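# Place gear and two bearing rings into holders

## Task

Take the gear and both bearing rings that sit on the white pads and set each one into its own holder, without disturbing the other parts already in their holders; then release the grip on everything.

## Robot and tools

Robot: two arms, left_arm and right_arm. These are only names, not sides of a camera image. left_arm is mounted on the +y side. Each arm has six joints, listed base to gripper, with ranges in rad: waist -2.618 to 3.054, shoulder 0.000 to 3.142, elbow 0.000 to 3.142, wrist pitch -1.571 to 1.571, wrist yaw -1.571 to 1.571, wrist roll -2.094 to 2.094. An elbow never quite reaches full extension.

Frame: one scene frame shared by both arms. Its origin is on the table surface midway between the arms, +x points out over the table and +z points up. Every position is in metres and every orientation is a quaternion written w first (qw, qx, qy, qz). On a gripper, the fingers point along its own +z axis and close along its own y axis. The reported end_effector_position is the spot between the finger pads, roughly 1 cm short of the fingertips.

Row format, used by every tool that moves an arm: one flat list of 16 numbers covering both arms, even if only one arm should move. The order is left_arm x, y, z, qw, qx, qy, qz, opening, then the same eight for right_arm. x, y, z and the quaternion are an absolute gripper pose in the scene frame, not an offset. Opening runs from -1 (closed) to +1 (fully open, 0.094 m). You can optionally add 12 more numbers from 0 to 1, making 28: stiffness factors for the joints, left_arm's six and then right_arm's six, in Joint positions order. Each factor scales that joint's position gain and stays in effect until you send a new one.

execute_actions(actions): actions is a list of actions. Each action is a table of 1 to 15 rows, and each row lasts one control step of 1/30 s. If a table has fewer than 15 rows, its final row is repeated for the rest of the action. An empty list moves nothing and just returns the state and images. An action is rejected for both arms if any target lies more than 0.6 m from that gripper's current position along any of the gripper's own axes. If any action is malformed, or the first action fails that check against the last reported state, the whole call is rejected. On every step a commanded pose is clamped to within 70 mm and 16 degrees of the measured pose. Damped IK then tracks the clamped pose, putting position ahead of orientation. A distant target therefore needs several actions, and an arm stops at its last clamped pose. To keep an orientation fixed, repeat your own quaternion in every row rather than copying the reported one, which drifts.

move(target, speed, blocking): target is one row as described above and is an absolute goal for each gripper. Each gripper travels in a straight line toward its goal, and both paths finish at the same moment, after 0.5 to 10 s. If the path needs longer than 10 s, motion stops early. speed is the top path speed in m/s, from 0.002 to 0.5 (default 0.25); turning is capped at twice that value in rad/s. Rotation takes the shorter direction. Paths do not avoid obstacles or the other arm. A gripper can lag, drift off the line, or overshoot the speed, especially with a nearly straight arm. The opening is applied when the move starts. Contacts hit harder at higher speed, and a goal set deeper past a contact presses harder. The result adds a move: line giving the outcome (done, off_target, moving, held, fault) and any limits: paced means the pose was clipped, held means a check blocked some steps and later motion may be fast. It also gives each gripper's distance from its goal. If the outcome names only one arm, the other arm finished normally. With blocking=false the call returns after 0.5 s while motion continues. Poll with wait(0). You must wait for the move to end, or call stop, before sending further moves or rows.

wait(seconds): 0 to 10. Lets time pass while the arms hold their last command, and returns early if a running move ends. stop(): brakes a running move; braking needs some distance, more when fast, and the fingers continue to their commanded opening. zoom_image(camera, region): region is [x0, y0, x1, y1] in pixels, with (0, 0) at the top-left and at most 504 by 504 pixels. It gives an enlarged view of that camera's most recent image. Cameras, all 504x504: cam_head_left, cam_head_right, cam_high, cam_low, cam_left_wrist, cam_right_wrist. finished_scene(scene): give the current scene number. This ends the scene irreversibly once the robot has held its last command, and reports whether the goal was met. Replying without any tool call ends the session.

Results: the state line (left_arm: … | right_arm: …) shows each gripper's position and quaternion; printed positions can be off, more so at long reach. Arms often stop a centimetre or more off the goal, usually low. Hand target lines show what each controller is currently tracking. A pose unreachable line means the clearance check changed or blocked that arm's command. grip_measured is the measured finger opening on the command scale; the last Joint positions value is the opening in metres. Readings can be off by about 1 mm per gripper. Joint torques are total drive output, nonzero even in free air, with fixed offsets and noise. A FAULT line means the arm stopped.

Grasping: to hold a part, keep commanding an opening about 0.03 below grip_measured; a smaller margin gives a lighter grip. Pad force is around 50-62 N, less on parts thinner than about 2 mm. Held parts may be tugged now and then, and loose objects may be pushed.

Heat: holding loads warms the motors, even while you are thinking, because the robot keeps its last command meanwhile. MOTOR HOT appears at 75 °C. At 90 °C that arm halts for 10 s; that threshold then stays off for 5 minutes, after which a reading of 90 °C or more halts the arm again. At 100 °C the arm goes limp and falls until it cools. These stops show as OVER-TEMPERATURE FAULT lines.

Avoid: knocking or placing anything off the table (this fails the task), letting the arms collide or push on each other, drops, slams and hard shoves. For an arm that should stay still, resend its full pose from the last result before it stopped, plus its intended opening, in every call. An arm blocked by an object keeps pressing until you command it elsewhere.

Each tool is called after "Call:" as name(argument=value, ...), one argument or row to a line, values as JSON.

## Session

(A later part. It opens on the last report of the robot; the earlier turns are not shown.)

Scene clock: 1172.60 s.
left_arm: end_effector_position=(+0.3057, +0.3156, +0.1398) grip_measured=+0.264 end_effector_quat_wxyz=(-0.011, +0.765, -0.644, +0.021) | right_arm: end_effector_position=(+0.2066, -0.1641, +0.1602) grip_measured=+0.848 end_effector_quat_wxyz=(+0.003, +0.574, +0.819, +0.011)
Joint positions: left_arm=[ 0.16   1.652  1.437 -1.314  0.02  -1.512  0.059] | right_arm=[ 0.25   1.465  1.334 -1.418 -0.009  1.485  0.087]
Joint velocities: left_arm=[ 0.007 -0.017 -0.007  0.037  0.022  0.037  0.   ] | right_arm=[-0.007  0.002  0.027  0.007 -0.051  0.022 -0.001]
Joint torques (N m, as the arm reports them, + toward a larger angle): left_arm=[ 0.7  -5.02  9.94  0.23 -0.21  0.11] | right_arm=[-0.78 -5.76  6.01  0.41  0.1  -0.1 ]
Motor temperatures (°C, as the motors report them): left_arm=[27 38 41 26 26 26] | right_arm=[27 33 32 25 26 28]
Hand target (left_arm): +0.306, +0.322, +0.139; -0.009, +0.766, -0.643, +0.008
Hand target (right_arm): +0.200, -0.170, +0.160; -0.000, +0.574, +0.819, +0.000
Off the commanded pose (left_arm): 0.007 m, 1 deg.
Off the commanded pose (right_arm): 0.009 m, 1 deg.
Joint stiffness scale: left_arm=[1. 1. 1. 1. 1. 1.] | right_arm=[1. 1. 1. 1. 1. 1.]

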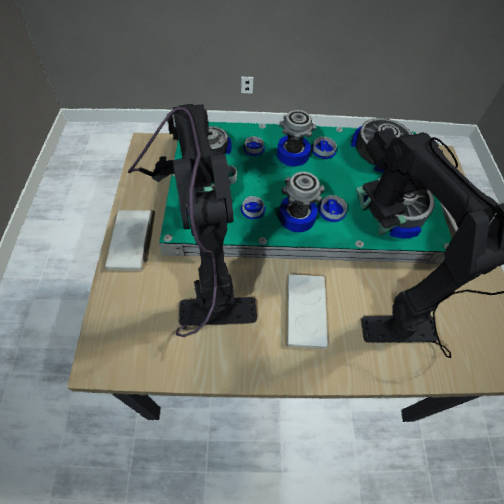

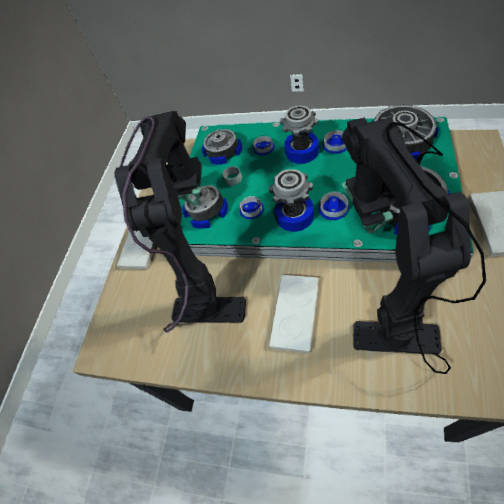

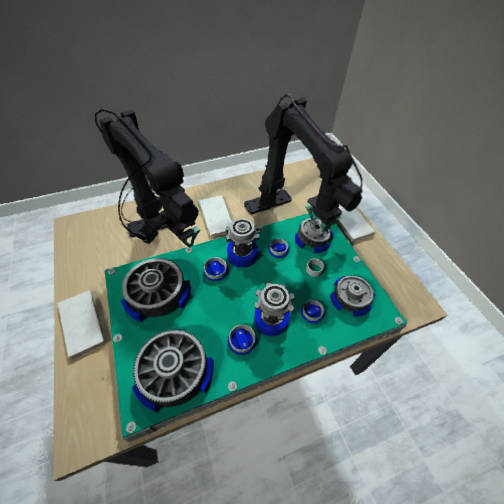

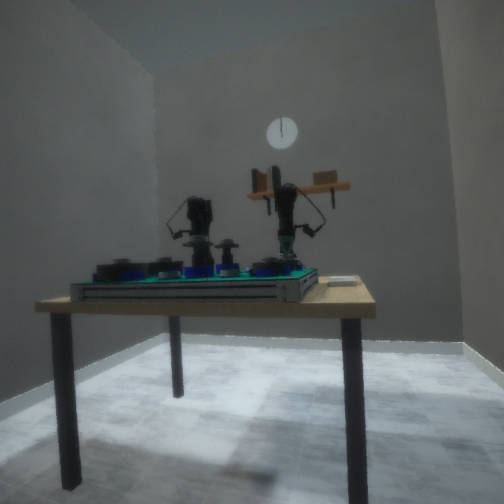

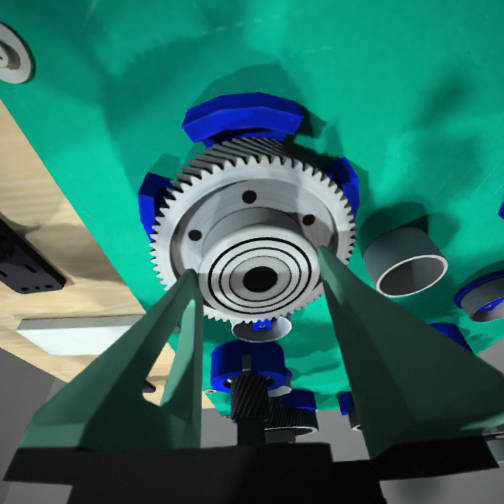

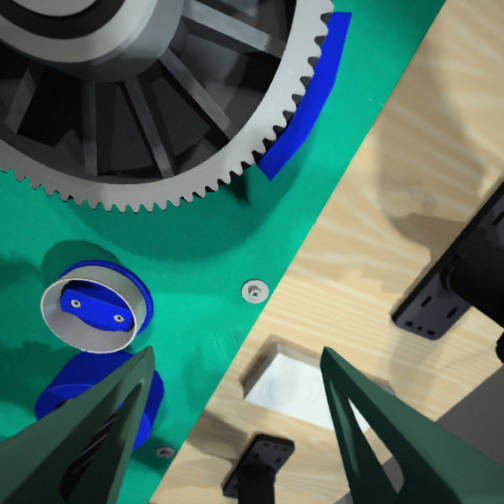

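Call:
zoom_image(
  camera="cam_low",
  region=[255, 235, 315, 285],
)

Call:
zoom_image(
  camera="cam_high",
  region=[285, 200, 345, 260],
)

Region (255, 235, 315, 285) of cam_low's 504x504 image, scaled by 8.400, with more detail than that image has.

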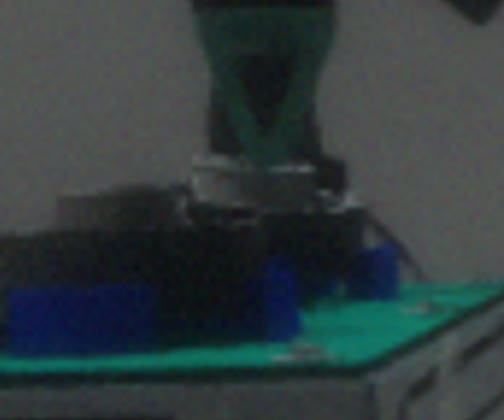

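Region (285, 200, 345, 260) of cam_high's 504x504 image, scaled by 8.400, with more detail than that image has.

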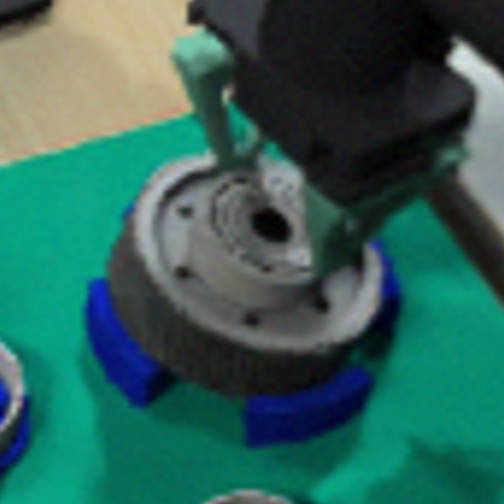

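Call:
execute_actions(
  actions=[
    [[0.3063,0.322,0.139,0.0094,-0.766,0.643,-0.0082,0.255,0.20,-0.17,0.16,0,0.574,0.819,0,0.85],[0.3063,0.322,0.139,0.0094,-0.766,0.643,-0.0082,0.25,0.20,-0.17,0.16,0,0.574,0.819,0,0.85],[0.3063,0.322,0.139,0.0094,-0.766,0.643,-0.0082,0.245,0.20,-0.17,0.16,0,0.574,0.819,0,0.85],[0.3063,0.322,0.139,0.0094,-0.766,0.643,-0.0082,0.24,0.20,-0.17,0.16,0,0.574,0.819,0,0.85],[0.3063,0.322,0.139,0.0094,-0.766,0.643,-0.0082,0.235,0.20,-0.17,0.16,0,0.574,0.819,0,0.85],[0.3063,0.322,0.139,0.0094,-0.766,0.643,-0.0082,0.23,0.20,-0.17,0.16,0,0.574,0.819,0,0.85],[0.3063,0.322,0.139,0.0094,-0.766,0.643,-0.0082,0.225,0.20,-0.17,0.16,0,0.574,0.819,0,0.85],[0.3063,0.322,0.139,0.0094,-0.766,0.643,-0.0082,0.22,0.20,-0.17,0.16,0,0.574,0.819,0,0.85]],
  ],
)

Scene clock: 1196.03 s.
left_arm: end_effector_position=(+0.3047, +0.3154, +0.1404) grip_measured=+0.223 end_effector_quat_wxyz=(-0.009, +0.765, -0.644, +0.019) | right_arm: end_effector_position=(+0.2066, -0.1641, +0.1602) grip_measured=+0.848 end_effector_quat_wxyz=(+0.003, +0.574, +0.819, +0.011)
Joint positions: left_arm=[ 0.16   1.652  1.439 -1.32   0.02  -1.511  0.057] | right_arm=[ 0.25   1.465  1.334 -1.418 -0.009  1.485  0.087]
Joint velocities: left_arm=[ 0.002  0.012 -0.002 -0.081  0.051  0.007 -0.   ] | right_arm=[-0.002 -0.007 -0.002  0.007 -0.037 -0.022 -0.001]
Joint torques (N m, as the arm reports them, + toward a larger angle): left_arm=[ 0.63 -4.96  9.64  0.27 -0.2   0.1 ] | right_arm=[-0.77 -5.74  6.01  0.4   0.1  -0.09]
Motor temperatures (°C, as the motors report them): left_arm=[27 38 41 26 26 26] | right_arm=[27 33 32 25 26 28]
Hand target (left_arm): +0.306, +0.322, +0.139; -0.009, +0.766, -0.643, +0.008
Hand target (right_arm): +0.200, -0.170, +0.160; -0.000, +0.574, +0.819, +0.000
Off the commanded pose (left_arm): 0.007 m, 1 deg.
Off the commanded pose (right_arm): 0.009 m, 1 deg.
Joint stiffness scale: left_arm=[1. 1. 1. 1. 1. 1.] | right_arm=[1. 1. 1. 1. 1. 1.]

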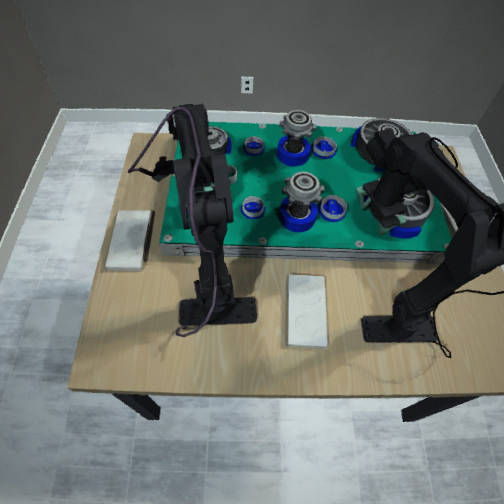

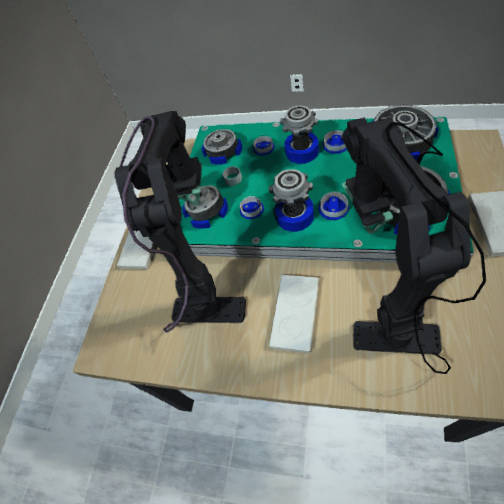

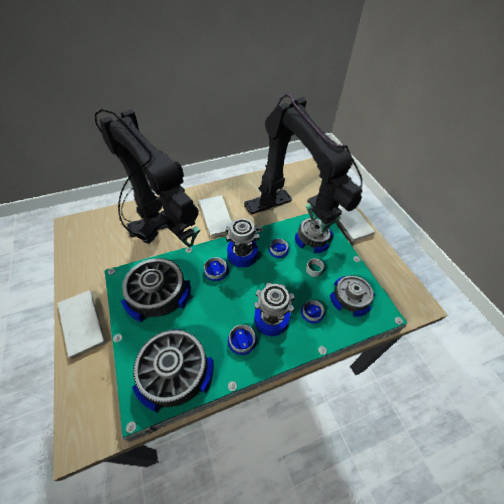

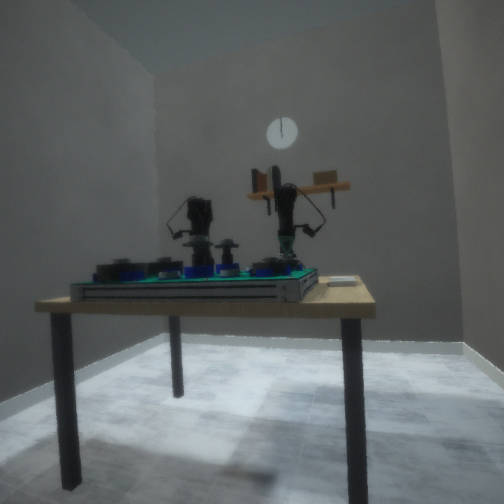

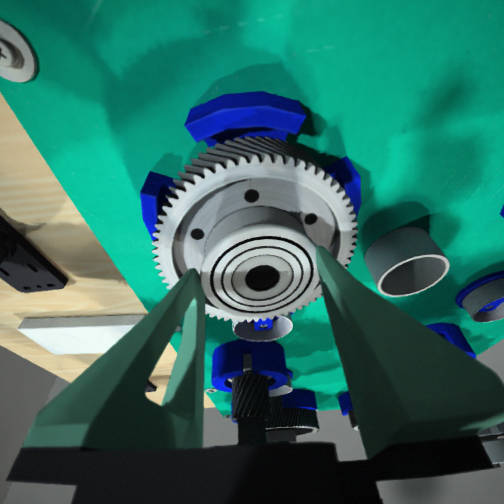

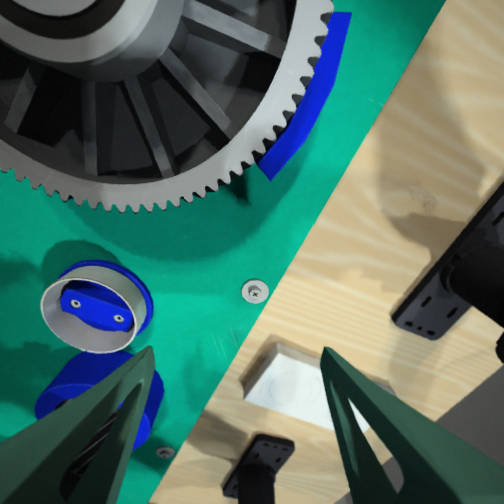

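Call:
execute_actions(
  actions=[
    [[0.3063,0.322,0.139,0.0094,-0.766,0.643,-0.0082,0.25,0.20,-0.17,0.16,0,0.574,0.819,0,0.85],[0.3063,0.322,0.139,0.0094,-0.766,0.643,-0.0082,0.28,0.20,-0.17,0.16,0,0.574,0.819,0,0.85],[0.3063,0.322,0.139,0.0094,-0.766,0.643,-0.0082,0.31,0.20,-0.17,0.16,0,0.574,0.819,0,0.85],[0.3063,0.322,0.139,0.0094,-0.766,0.643,-0.0082,0.34,0.20,-0.17,0.16,0,0.574,0.819,0,0.85],[0.3063,0.322,0.139,0.0094,-0.766,0.643,-0.0082,0.37,0.20,-0.17,0.16,0,0.574,0.819,0,0.85],[0.3063,0.322,0.139,0.0094,-0.766,0.643,-0.0082,0.40,0.20,-0.17,0.16,0,0.574,0.819,0,0.85],[0.3063,0.322,0.139,0.0094,-0.766,0.643,-0.0082,0.43,0.20,-0.17,0.16,0,0.574,0.819,0,0.85],[0.3063,0.322,0.139,0.0094,-0.766,0.643,-0.0082,0.46,0.20,-0.17,0.16,0,0.574,0.819,0,0.85],[0.3063,0.322,0.139,0.0094,-0.766,0.643,-0.0082,0.49,0.20,-0.17,0.16,0,0.574,0.819,0,0.85],[0.3063,0.322,0.139,0.0094,-0.766,0.643,-0.0082,0.50,0.20,-0.17,0.16,0,0.574,0.819,0,0.85]],
    [[0.3063,0.322,0.138,0.0094,-0.766,0.643,-0.0082,0.50,0.20,-0.17,0.16,0,0.574,0.819,0,0.85],[0.3063,0.322,0.137,0.0094,-0.766,0.643,-0.0082,0.50,0.20,-0.17,0.16,0,0.574,0.819,0,0.85],[0.3063,0.322,0.136,0.0094,-0.766,0.643,-0.0082,0.50,0.20,-0.17,0.16,0,0.574,0.819,0,0.85],[0.3063,0.322,0.135,0.0094,-0.766,0.643,-0.0082,0.50,0.20,-0.17,0.16,0,0.574,0.819,0,0.85],[0.3063,0.322,0.134,0.0094,-0.766,0.643,-0.0082,0.50,0.20,-0.17,0.16,0,0.574,0.819,0,0.85],[0.3063,0.322,0.133,0.0094,-0.766,0.643,-0.0082,0.50,0.20,-0.17,0.16,0,0.574,0.819,0,0.85],[0.3063,0.322,0.132,0.0094,-0.766,0.643,-0.0082,0.50,0.20,-0.17,0.16,0,0.574,0.819,0,0.85],[0.3063,0.322,0.131,0.0094,-0.766,0.643,-0.0082,0.50,0.20,-0.17,0.16,0,0.574,0.819,0,0.85],[0.3063,0.322,0.130,0.0094,-0.766,0.643,-0.0082,0.50,0.20,-0.17,0.16,0,0.574,0.819,0,0.85],[0.3063,0.322,0.129,0.0094,-0.766,0.643,-0.0082,0.50,0.20,-0.17,0.16,0,0.574,0.819,0,0.85],[0.3063,0.322,0.128,0.0094,-0.766,0.643,-0.0082,0.50,0.20,-0.17,0.16,0,0.574,0.819,0,0.85],[0.3063,0.322,0.127,0.0094,-0.766,0.643,-0.0082,0.50,0.20,-0.17,0.16,0,0.574,0.819,0,0.85]],
    [[0.3063,0.322,0.127,0.0094,-0.766,0.643,-0.0082,0.50,0.20,-0.17,0.16,0,0.574,0.819,0,0.85]],
  ],
)

Scene clock: 1220.07 s.
left_arm: end_effector_position=(+0.3079, +0.3162, +0.1366) grip_measured=+0.498 end_effector_quat_wxyz=(-0.014, +0.765, -0.644, +0.023) | right_arm: end_effector_position=(+0.2066, -0.1641, +0.1602) grip_measured=+0.848 end_effector_quat_wxyz=(+0.003, +0.574, +0.819, +0.011)
Joint positions: left_arm=[ 0.16   1.652  1.424 -1.292  0.02  -1.511  0.07 ] | right_arm=[ 0.25   1.465  1.334 -1.418 -0.009  1.485  0.087]
Joint velocities: left_arm=[-0.022  0.017  0.002 -0.037 -0.007  0.081  0.   ] | right_arm=[-0.012  0.012 -0.012  0.007 -0.051  0.007  0.   ]
Joint torques (N m, as the arm reports them, + toward a larger angle): left_arm=[ 0.68 -4.87  6.47  0.44 -0.2   0.12] | right_arm=[-0.77 -5.75  6.01  0.41  0.1  -0.09]
Motor temperatures (°C, as the motors report them): left_arm=[27 37 40 26 26 26] | right_arm=[27 33 32 25 26 28]
Hand target (left_arm): +0.306, +0.322, +0.127; -0.009, +0.766, -0.643, +0.008
Hand target (right_arm): +0.200, -0.170, +0.160; -0.000, +0.574, +0.819, +0.000
Off the commanded pose (left_arm): 0.011 m, 2 deg.
Off the commanded pose (right_arm): 0.009 m, 1 deg.
Joint stiffness scale: left_arm=[1. 1. 1. 1. 1. 1.] | right_arm=[1. 1. 1. 1. 1. 1.]

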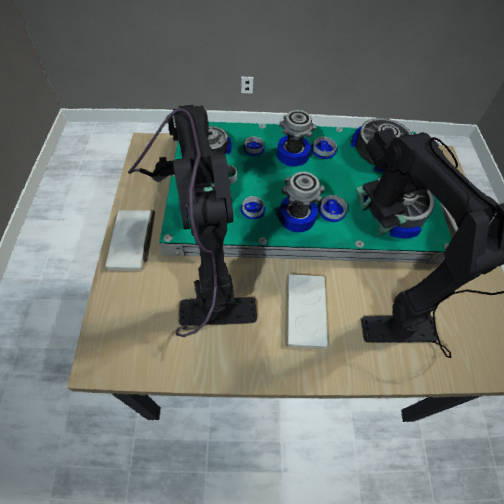

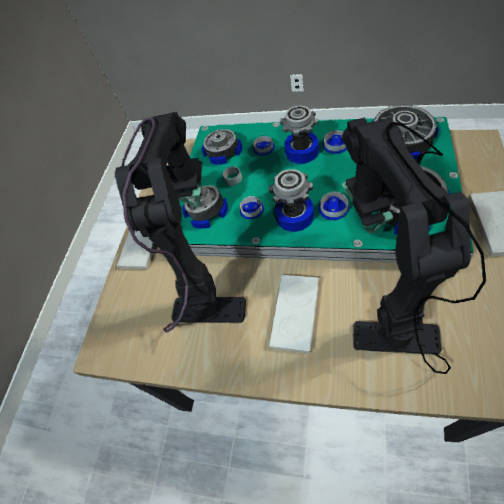

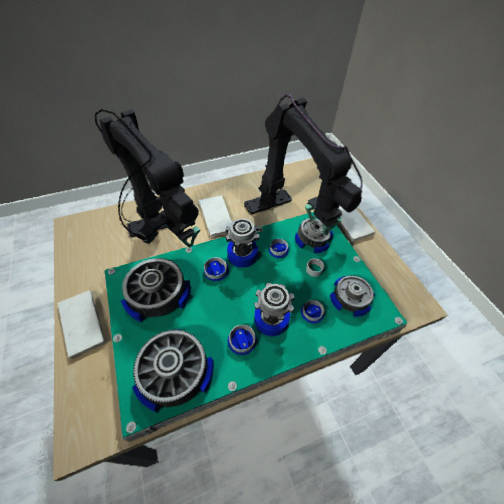

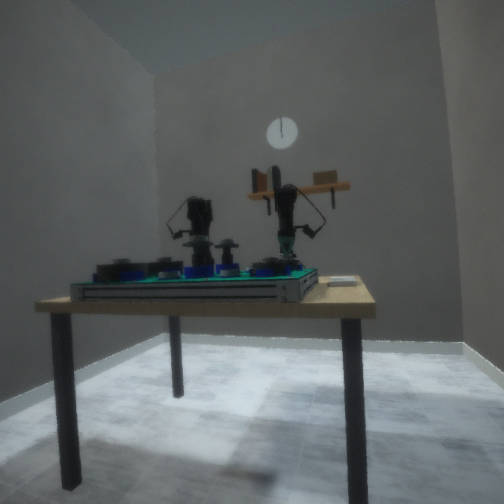

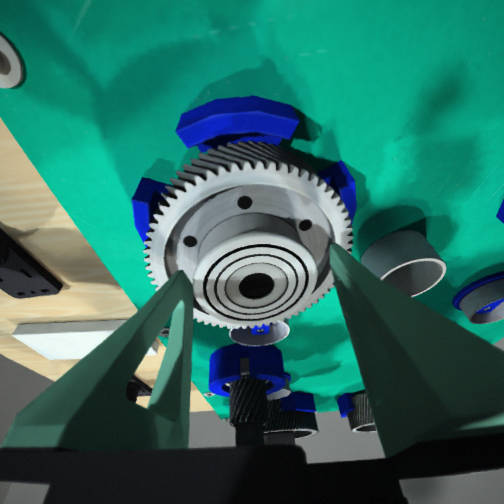

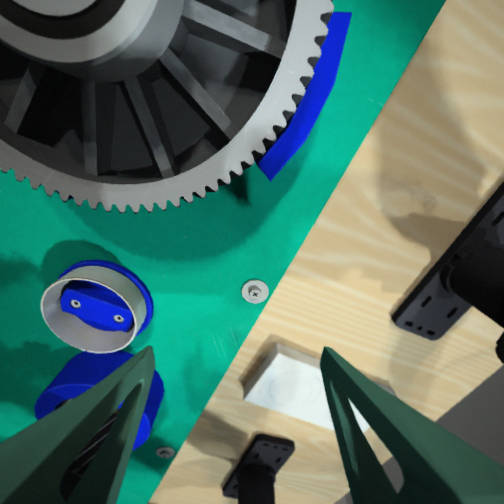

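Call:
execute_actions(
  actions=[
    [[0.3063,0.322,0.1259,0.0082,-0.766,0.643,-0.0071,0.50,0.20,-0.17,0.16,0,0.574,0.819,0,0.85],[0.3063,0.322,0.1249,0.0069,-0.766,0.643,-0.0060,0.50,0.20,-0.17,0.16,0,0.574,0.819,0,0.85],[0.3063,0.322,0.1238,0.0057,-0.766,0.643,-0.0050,0.50,0.20,-0.17,0.16,0,0.574,0.819,0,0.85],[0.3063,0.322,0.1228,0.0044,-0.766,0.643,-0.0039,0.50,0.20,-0.17,0.16,0,0.574,0.819,0,0.85],[0.3063,0.322,0.1217,0.0032,-0.766,0.643,-0.0028,0.50,0.20,-0.17,0.16,0,0.574,0.819,0,0.85],[0.3063,0.322,0.1206,0.0020,-0.766,0.643,-0.0017,0.50,0.20,-0.17,0.16,0,0.574,0.819,0,0.85],[0.3063,0.322,0.1196,0.0007,-0.766,0.643,-0.0006,0.50,0.20,-0.17,0.16,0,0.574,0.819,0,0.85],[0.3063,0.322,0.1185,-0.0005,-0.766,0.643,0.0004,0.50,0.20,-0.17,0.16,0,0.574,0.819,0,0.85],[0.3063,0.322,0.1175,-0.0018,-0.766,0.643,0.0015,0.50,0.20,-0.17,0.16,0,0.574,0.819,0,0.85],[0.3063,0.322,0.1164,-0.0030,-0.766,0.643,0.0026,0.50,0.20,-0.17,0.16,0,0.574,0.819,0,0.85]],
    [[0.3063,0.322,0.1164,-0.0030,-0.766,0.643,0.0026,0.50,0.20,-0.17,0.16,0,0.574,0.819,0,0.85]],
  ],
)

Scene clock: 1231.37 s.
left_arm: end_effector_position=(+0.3096, +0.3166, +0.1248) grip_measured=+0.498 end_effector_quat_wxyz=(+0.000, +0.765, -0.644, +0.012) | right_arm: end_effector_position=(+0.2066, -0.1641, +0.1602) grip_measured=+0.848 end_effector_quat_wxyz=(+0.003, +0.574, +0.819, +0.011)
Joint positions: left_arm=[ 0.16   1.694  1.424 -1.287  0.02  -1.511  0.07 ] | right_arm=[ 0.25   1.465  1.334 -1.418 -0.009  1.485  0.087]
Joint velocities: left_arm=[-0.012  0.007 -0.022 -0.007  0.066  0.081 -0.   ] | right_arm=[ 0.017  0.012 -0.017 -0.066 -0.037  0.007  0.   ]
Joint torques (N m, as the arm reports them, + toward a larger angle): left_arm=[ 0.65 -5.93  6.08  0.36 -0.22  0.1 ] | right_arm=[-0.77 -5.74  6.02  0.41  0.1  -0.1 ]
Motor temperatures (°C, as the motors report them): left_arm=[27 37 39 26 26 26] | right_arm=[27 33 32 25 26 28]
Hand target (left_arm): +0.306, +0.322, +0.117; +0.003, +0.766, -0.643, -0.003
Hand target (right_arm): +0.200, -0.170, +0.160; -0.000, +0.574, +0.819, +0.000
Off the commanded pose (left_arm): 0.010 m, 2 deg.
Off the commanded pose (right_arm): 0.009 m, 1 deg.
Joint stiffness scale: left_arm=[1. 1. 1. 1. 1. 1.] | right_arm=[1. 1. 1. 1. 1. 1.]

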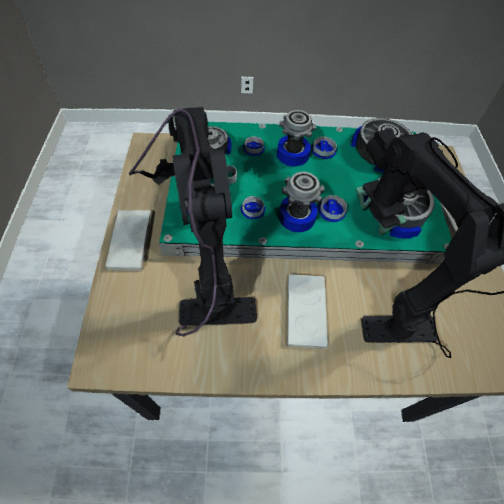

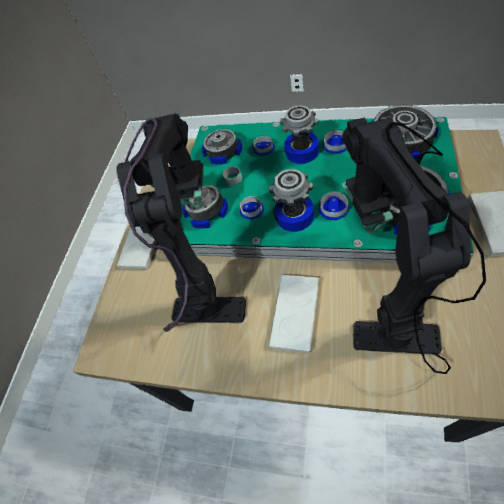

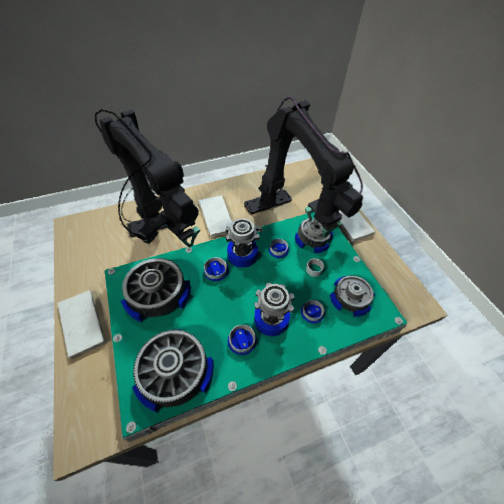

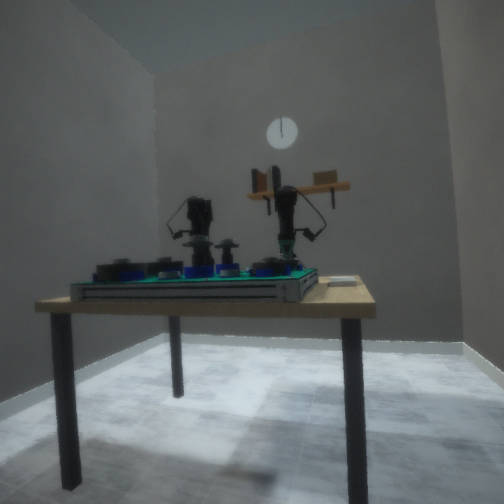

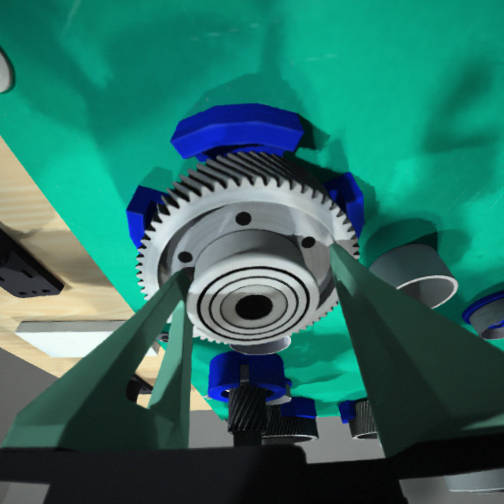

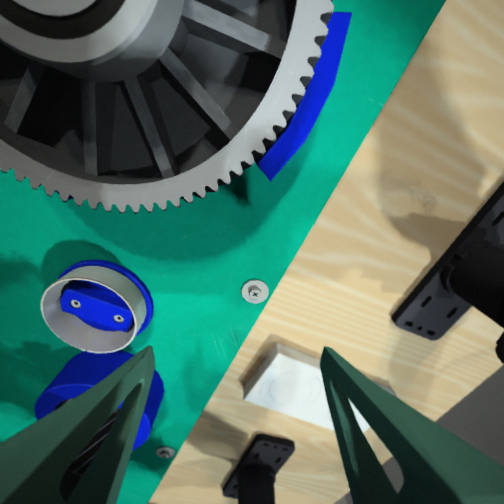

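Call:
execute_actions(
  actions=[
    [[0.3063,0.322,0.1164,-0.0030,-0.766,0.643,0.0026,0.48,0.20,-0.17,0.16,0,0.574,0.819,0,0.85],[0.3063,0.322,0.1164,-0.0030,-0.766,0.643,0.0026,0.46,0.20,-0.17,0.16,0,0.574,0.819,0,0.85],[0.3063,0.322,0.1164,-0.0030,-0.766,0.643,0.0026,0.44,0.20,-0.17,0.16,0,0.574,0.819,0,0.85],[0.3063,0.322,0.1164,-0.0030,-0.766,0.643,0.0026,0.42,0.20,-0.17,0.16,0,0.574,0.819,0,0.85],[0.3063,0.322,0.1164,-0.0030,-0.766,0.643,0.0026,0.40,0.20,-0.17,0.16,0,0.574,0.819,0,0.85],[0.3063,0.322,0.1164,-0.0030,-0.766,0.643,0.0026,0.385,0.20,-0.17,0.16,0,0.574,0.819,0,0.85],[0.3063,0.322,0.1164,-0.0030,-0.766,0.643,0.0026,0.37,0.20,-0.17,0.16,0,0.574,0.819,0,0.85],[0.3063,0.322,0.1164,-0.0030,-0.766,0.643,0.0026,0.355,0.20,-0.17,0.16,0,0.574,0.819,0,0.85],[0.3063,0.322,0.1164,-0.0030,-0.766,0.643,0.0026,0.34,0.20,-0.17,0.16,0,0.574,0.819,0,0.85],[0.3063,0.322,0.1164,-0.0030,-0.766,0.643,0.0026,0.325,0.20,-0.17,0.16,0,0.574,0.819,0,0.85],[0.3063,0.322,0.1164,-0.0030,-0.766,0.643,0.0026,0.31,0.20,-0.17,0.16,0,0.574,0.819,0,0.85],[0.3063,0.322,0.1164,-0.0030,-0.766,0.643,0.0026,0.30,0.20,-0.17,0.16,0,0.574,0.819,0,0.85],[0.3063,0.322,0.1164,-0.0030,-0.766,0.643,0.0026,0.29,0.20,-0.17,0.16,0,0.574,0.819,0,0.85],[0.3063,0.322,0.1164,-0.0030,-0.766,0.643,0.0026,0.28,0.20,-0.17,0.16,0,0.574,0.819,0,0.85],[0.3063,0.322,0.1164,-0.0030,-0.766,0.643,0.0026,0.27,0.20,-0.17,0.16,0,0.574,0.819,0,0.85]],
    [[0.3063,0.322,0.1164,-0.0030,-0.766,0.643,0.0026,0.265,0.20,-0.17,0.16,0,0.574,0.819,0,0.85],[0.3063,0.322,0.1164,-0.0030,-0.766,0.643,0.0026,0.26,0.20,-0.17,0.16,0,0.574,0.819,0,0.85],[0.3063,0.322,0.1164,-0.0030,-0.766,0.643,0.0026,0.255,0.20,-0.17,0.16,0,0.574,0.819,0,0.85],[0.3063,0.322,0.1164,-0.0030,-0.766,0.643,0.0026,0.25,0.20,-0.17,0.16,0,0.574,0.819,0,0.85],[0.3063,0.322,0.1164,-0.0030,-0.766,0.643,0.0026,0.245,0.20,-0.17,0.16,0,0.574,0.819,0,0.85],[0.3063,0.322,0.1164,-0.0030,-0.766,0.643,0.0026,0.24,0.20,-0.17,0.16,0,0.574,0.819,0,0.85],[0.3063,0.322,0.1164,-0.0030,-0.766,0.643,0.0026,0.235,0.20,-0.17,0.16,0,0.574,0.819,0,0.85],[0.3063,0.322,0.1164,-0.0030,-0.766,0.643,0.0026,0.23,0.20,-0.17,0.16,0,0.574,0.819,0,0.85]],
  ],
)

Scene clock: 1240.50 s.
left_arm: end_effector_position=(+0.3066, +0.3162, +0.1241) grip_measured=+0.247 end_effector_quat_wxyz=(+0.004, +0.765, -0.644, +0.008) | right_arm: end_effector_position=(+0.2066, -0.1641, +0.1602) grip_measured=+0.848 end_effector_quat_wxyz=(+0.003, +0.574, +0.819, +0.011)
Joint positions: left_arm=[ 0.16   1.694  1.421 -1.296  0.018 -1.511  0.059] | right_arm=[ 0.25   1.465  1.334 -1.418 -0.009  1.485  0.087]
Joint velocities: left_arm=[-0.007 -0.007  0.002  0.007  0.066 -0.081 -0.   ] | right_arm=[-0.007 -0.017 -0.012  0.022 -0.022  0.066 -0.   ]
Joint torques (N m, as the arm reports them, + toward a larger angle): left_arm=[ 0.58 -5.88  6.2   0.44 -0.2   0.06] | right_arm=[-0.78 -5.75  6.01  0.41  0.1  -0.1 ]
Motor temperatures (°C, as the motors report them): left_arm=[27 38 39 26 26 26] | right_arm=[27 33 32 25 26 28]
Hand target (left_arm): +0.306, +0.322, +0.117; +0.003, +0.766, -0.643, -0.003
Hand target (right_arm): +0.200, -0.170, +0.160; -0.000, +0.574, +0.819, +0.000
Off the commanded pose (left_arm): 0.010 m, 1 deg.
Off the commanded pose (right_arm): 0.009 m, 1 deg.
Joint stiffness scale: left_arm=[1. 1. 1. 1. 1. 1.] | right_arm=[1. 1. 1. 1. 1. 1.]

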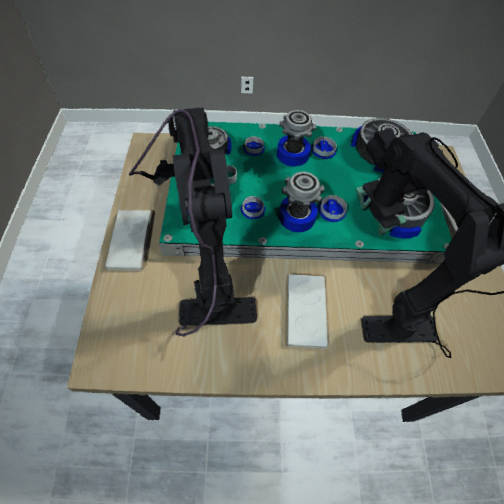

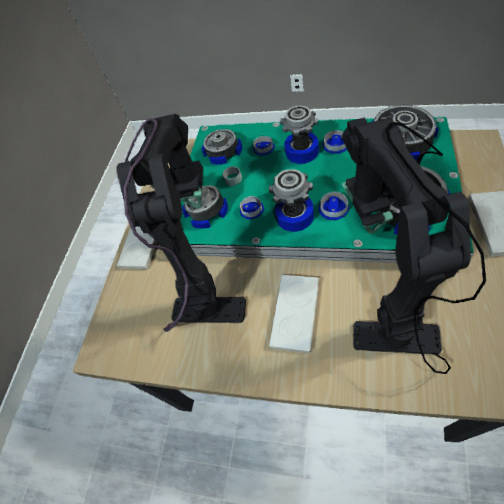

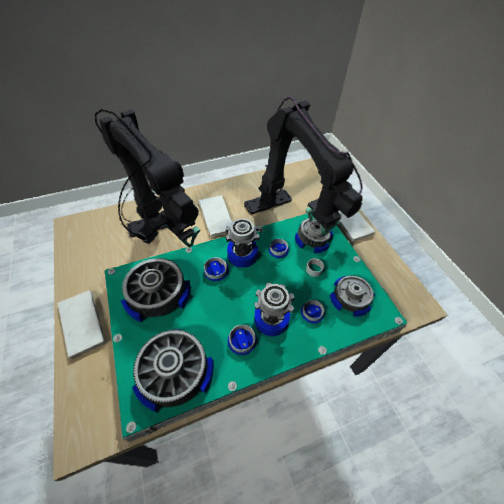

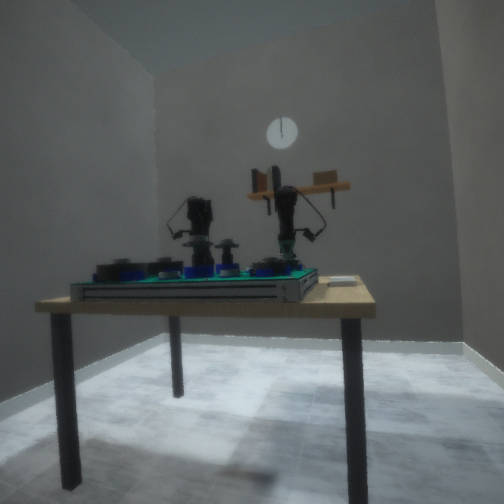

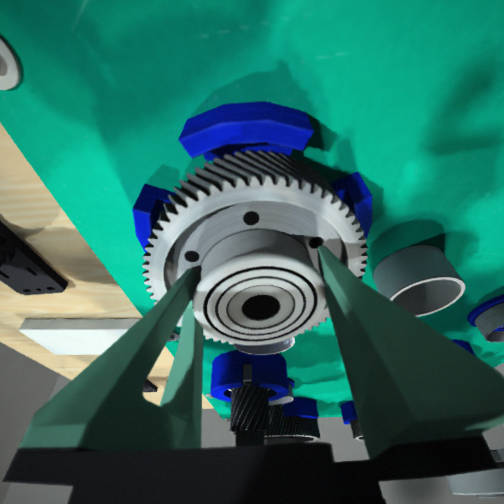

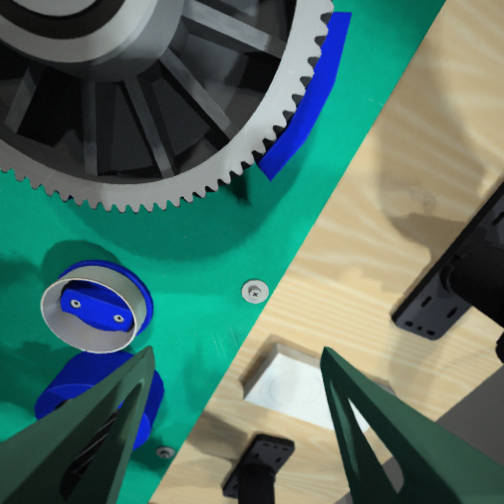

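Call:
execute_actions(
  actions=[
    [[0.3063,0.322,0.1164,-0.0030,-0.766,0.643,0.0026,0.225,0.20,-0.17,0.16,0,0.574,0.819,0,0.85],[0.3063,0.322,0.1164,-0.0030,-0.766,0.643,0.0026,0.22,0.20,-0.17,0.16,0,0.574,0.819,0,0.85],[0.3063,0.322,0.1164,-0.0030,-0.766,0.643,0.0026,0.215,0.20,-0.17,0.16,0,0.574,0.819,0,0.85],[0.3063,0.322,0.1164,-0.0030,-0.766,0.643,0.0026,0.21,0.20,-0.17,0.16,0,0.574,0.819,0,0.85],[0.3070,0.3221,0.1172,-0.0018,-0.766,0.643,0.0017,0.21,0.20,-0.17,0.16,0,0.574,0.819,0,0.85],[0.3076,0.3223,0.1180,-0.0006,-0.766,0.643,0.0008,0.21,0.20,-0.17,0.16,0,0.574,0.819,0,0.85],[0.3083,0.3224,0.1188,0.0006,-0.766,0.643,-0.0002,0.21,0.20,-0.17,0.16,0,0.574,0.819,0,0.85],[0.3089,0.3226,0.1196,0.0018,-0.766,0.643,-0.0011,0.21,0.20,-0.17,0.16,0,0.574,0.819,0,0.85],[0.3096,0.3227,0.1204,0.0030,-0.766,0.643,-0.0020,0.21,0.20,-0.17,0.16,0,0.574,0.819,0,0.85],[0.3103,0.3228,0.1212,0.0041,-0.766,0.643,-0.0029,0.21,0.20,-0.17,0.16,0,0.574,0.819,0,0.85],[0.3109,0.3230,0.1220,0.0053,-0.766,0.643,-0.0038,0.21,0.20,-0.17,0.16,0,0.574,0.819,0,0.85],[0.3116,0.3231,0.1228,0.0065,-0.766,0.643,-0.0048,0.21,0.20,-0.17,0.16,0,0.574,0.819,0,0.85],[0.3122,0.3233,0.1236,0.0077,-0.766,0.643,-0.0057,0.21,0.20,-0.17,0.16,0,0.574,0.819,0,0.85],[0.3129,0.3234,0.1244,0.0089,-0.766,0.643,-0.0066,0.21,0.20,-0.17,0.16,0,0.574,0.819,0,0.85]],
    [[0.3129,0.3234,0.1257,0.0105,-0.766,0.643,-0.0078,0.21,0.20,-0.17,0.16,0,0.574,0.819,0,0.85],[0.3129,0.3234,0.1270,0.0121,-0.766,0.643,-0.0090,0.21,0.20,-0.17,0.16,0,0.574,0.819,0,0.85],[0.3129,0.3234,0.1282,0.0136,-0.766,0.643,-0.0103,0.21,0.20,-0.17,0.16,0,0.574,0.819,0,0.85],[0.3129,0.3234,0.1295,0.0152,-0.766,0.643,-0.0115,0.21,0.20,-0.17,0.16,0,0.574,0.819,0,0.85],[0.3129,0.3234,0.1308,0.0168,-0.766,0.643,-0.0127,0.21,0.20,-0.17,0.16,0,0.574,0.819,0,0.85],[0.3129,0.3234,0.1321,0.0184,-0.766,0.643,-0.0139,0.21,0.20,-0.17,0.16,0,0.574,0.819,0,0.85],[0.3129,0.3234,0.1334,0.0200,-0.766,0.643,-0.0152,0.21,0.20,-0.17,0.16,0,0.574,0.819,0,0.85],[0.3129,0.3234,0.1346,0.0216,-0.766,0.643,-0.0164,0.21,0.20,-0.17,0.16,0,0.574,0.819,0,0.85],[0.3129,0.3234,0.1359,0.0231,-0.766,0.643,-0.0176,0.21,0.20,-0.17,0.16,0,0.574,0.819,0,0.85],[0.3129,0.3234,0.1372,0.0247,-0.766,0.643,-0.0188,0.21,0.20,-0.17,0.16,0,0.574,0.819,0,0.85]],
    [[0.3129,0.3234,0.1372,0.0247,-0.766,0.643,-0.0188,0.21,0.20,-0.17,0.16,0,0.574,0.819,0,0.85]],
  ],
)

Scene clock: 1268.73 s.
left_arm: end_effector_position=(+0.3066, +0.3162, +0.1241) grip_measured=+0.242 end_effector_quat_wxyz=(+0.004, +0.765, -0.644, +0.008) | right_arm: end_effector_position=(+0.2066, -0.1641, +0.1602) grip_measured=+0.848 end_effector_quat_wxyz=(+0.003, +0.574, +0.819, +0.011)
Joint positions: left_arm=[ 0.16   1.694  1.421 -1.296  0.018 -1.511  0.058] | right_arm=[ 0.25   1.465  1.334 -1.418 -0.009  1.485  0.087]
Joint velocities: left_arm=[-0.002 -0.002 -0.017  0.007  0.051 -0.022 -0.   ] | right_arm=[-0.002  0.002 -0.002  0.022 -0.022  0.051 -0.   ]
Joint torques (N m, as the arm reports them, + toward a larger angle): left_arm=[ 0.61 -9.09  9.57  0.37 -0.23  0.1 ] | right_arm=[-0.76 -5.76  6.01  0.4   0.1  -0.09]
Motor temperatures (°C, as the motors report them): left_arm=[27 38 38 26 26 26] | right_arm=[27 33 32 25 26 28]
Hand target (left_arm): +0.312, +0.323, +0.138; -0.025, +0.766, -0.642, +0.018
Hand target (right_arm): +0.200, -0.170, +0.160; -0.000, +0.574, +0.819, +0.000
Off the commanded pose (left_arm): 0.016 m, 4 deg.
Off the commanded pose (right_arm): 0.009 m, 1 deg.
Joint stiffness scale: left_arm=[1. 1. 1. 1. 1. 1.] | right_arm=[1. 1. 1. 1. 1. 1.]

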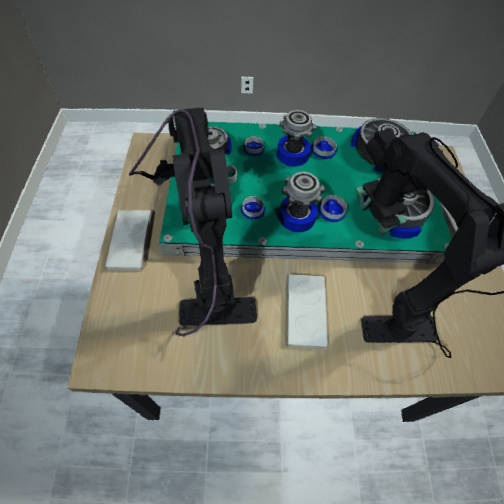

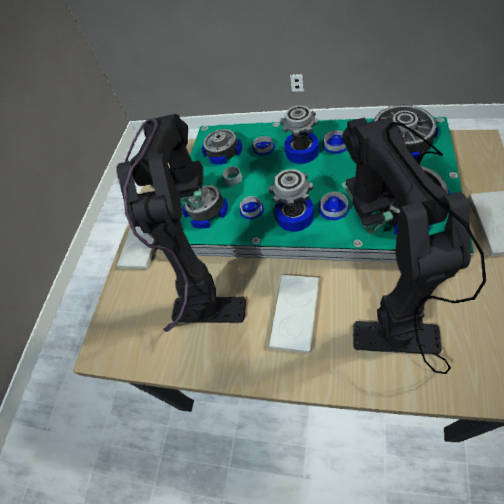

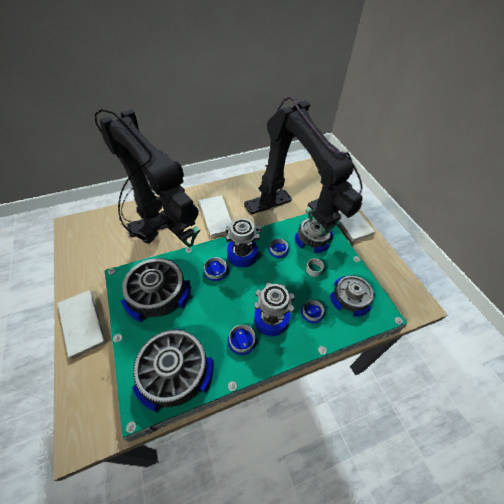

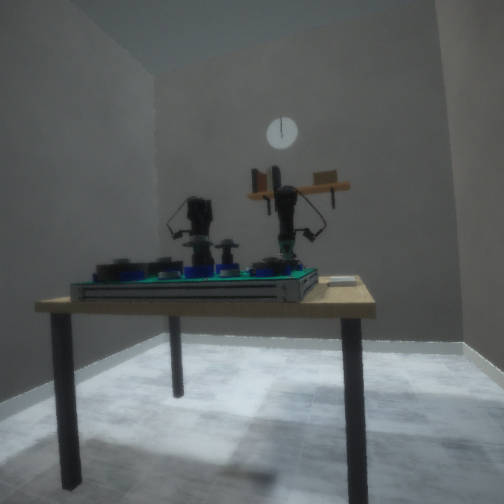

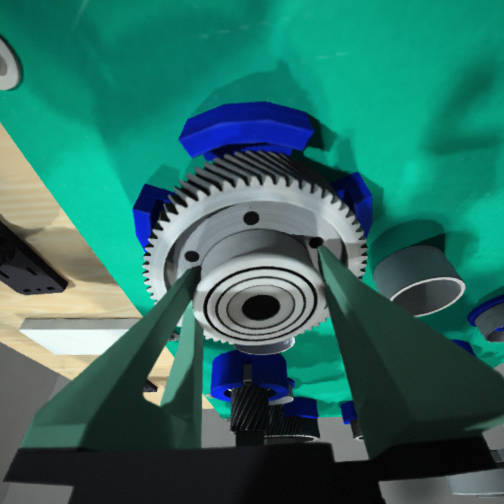

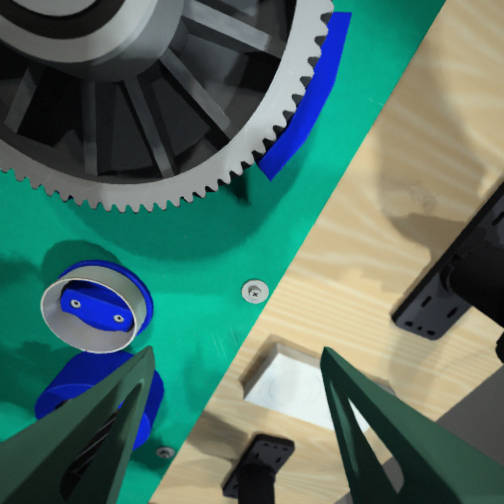

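Call:
execute_actions(
  actions=[
    [[0.3129,0.3234,0.1377,0.0253,-0.766,0.643,-0.0193,0.21,0.20,-0.17,0.16,0,0.574,0.819,0,0.85],[0.3129,0.3234,0.1382,0.0259,-0.766,0.643,-0.0197,0.21,0.20,-0.17,0.16,0,0.574,0.819,0,0.85],[0.3129,0.3234,0.1386,0.0265,-0.766,0.643,-0.0202,0.21,0.20,-0.17,0.16,0,0.574,0.819,0,0.85],[0.3129,0.3234,0.1391,0.0271,-0.766,0.643,-0.0206,0.21,0.20,-0.17,0.16,0,0.574,0.819,0,0.85],[0.3129,0.3234,0.1396,0.0277,-0.766,0.643,-0.0211,0.21,0.20,-0.17,0.16,0,0.574,0.819,0,0.85],[0.3129,0.3234,0.1401,0.0283,-0.766,0.643,-0.0216,0.21,0.20,-0.17,0.16,0,0.574,0.819,0,0.85],[0.3129,0.3234,0.1406,0.0288,-0.766,0.643,-0.0220,0.21,0.20,-0.17,0.16,0,0.574,0.819,0,0.85],[0.3129,0.3234,0.1410,0.0294,-0.766,0.643,-0.0225,0.21,0.20,-0.17,0.16,0,0.574,0.819,0,0.85],[0.3129,0.3234,0.1415,0.0300,-0.766,0.643,-0.0229,0.21,0.20,-0.17,0.16,0,0.574,0.819,0,0.85],[0.3129,0.3234,0.1420,0.0306,-0.766,0.643,-0.0234,0.21,0.20,-0.17,0.16,0,0.574,0.819,0,0.85]],
    [[0.3129,0.3234,0.1420,0.0306,-0.766,0.643,-0.0234,0.21,0.20,-0.17,0.16,0,0.574,0.819,0,0.85]],
  ],
)

Scene clock: 1277.37 s.
left_arm: end_effector_position=(+0.3065, +0.3162, +0.1245) grip_measured=+0.242 end_effector_quat_wxyz=(+0.004, +0.765, -0.644, +0.008) | right_arm: end_effector_position=(+0.2066, -0.1641, +0.1602) grip_measured=+0.848 end_effector_quat_wxyz=(+0.003, +0.574, +0.819, +0.011)
Joint positions: left_arm=[ 0.16   1.692  1.421 -1.296  0.018 -1.511  0.058] | right_arm=[ 0.25   1.465  1.334 -1.418 -0.009  1.485  0.087]
Joint velocities: left_arm=[ 0.002 -0.027  0.002  0.007 -0.095  0.007  0.   ] | right_arm=[ 0.002 -0.002  0.002 -0.081 -0.007 -0.022  0.002]
Joint torques (N m, as the arm reports them, + toward a larger angle): left_arm=[  0.68 -10.07   9.86   0.36  -0.18   0.09] | right_arm=[-0.76 -5.75  6.01  0.4   0.1  -0.09]
Motor temperatures (°C, as the motors report them): left_arm=[27 39 39 26 26 26] | right_arm=[27 33 32 25 26 28]
Hand target (left_arm): +0.312, +0.323, +0.142; -0.031, +0.766, -0.642, +0.023
Hand target (right_arm): +0.200, -0.170, +0.160; -0.000, +0.574, +0.819, +0.000
Off the commanded pose (left_arm): 0.020 m, 4 deg.
Off the commanded pose (right_arm): 0.009 m, 1 deg.
Joint stiffness scale: left_arm=[1. 1. 1. 1. 1. 1.] | right_arm=[1. 1. 1. 1. 1. 1.]

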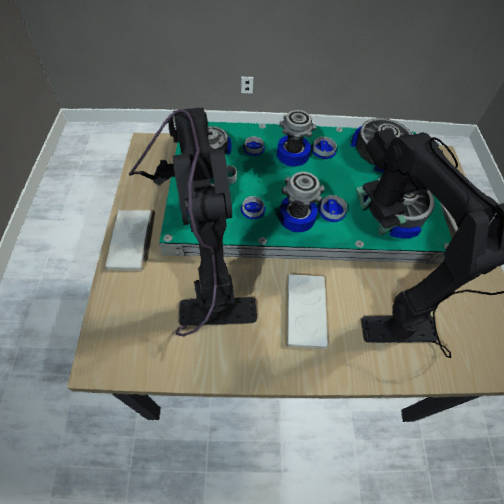

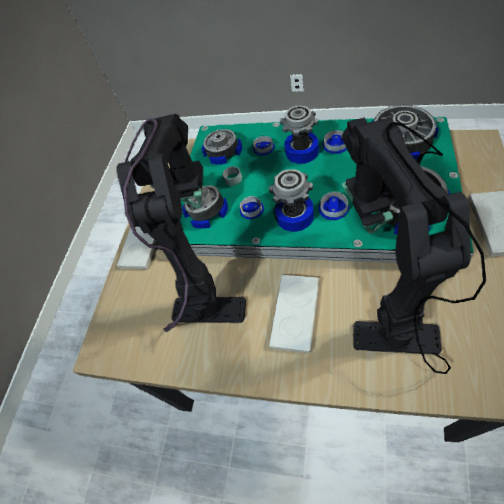

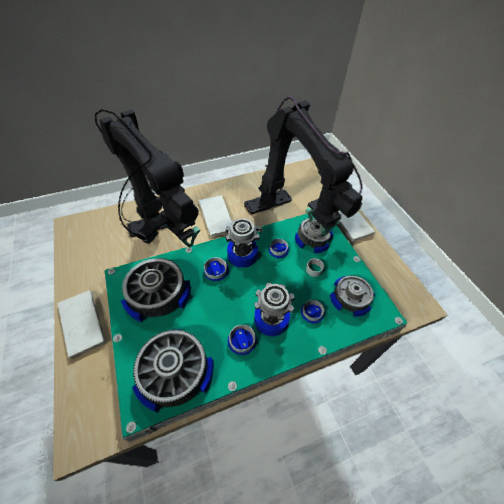

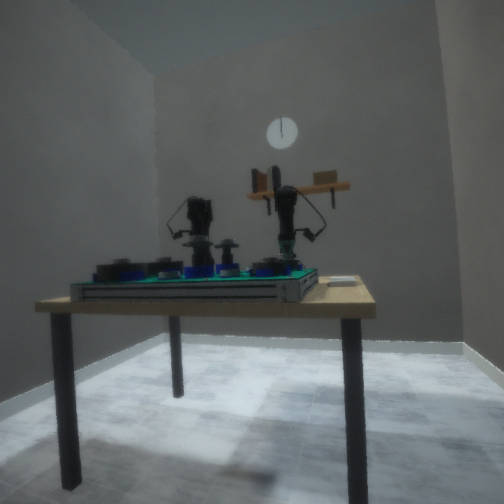

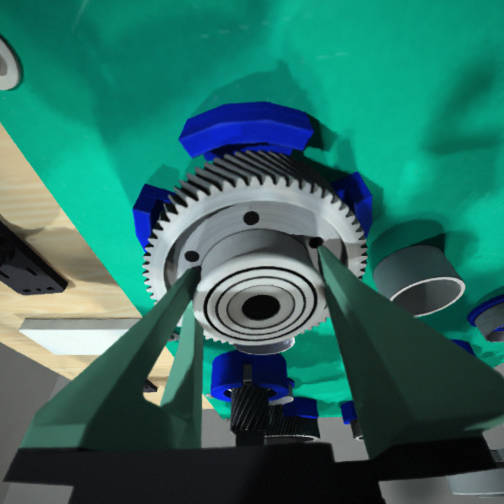

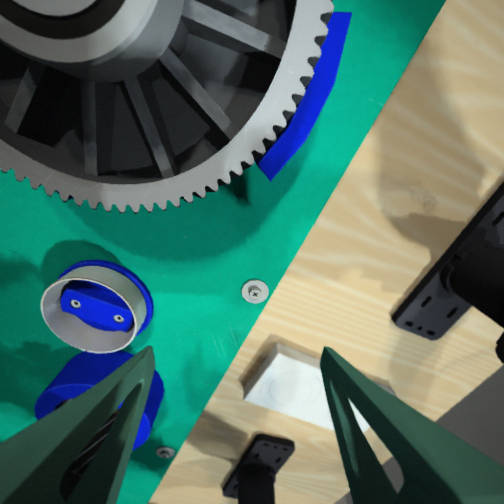

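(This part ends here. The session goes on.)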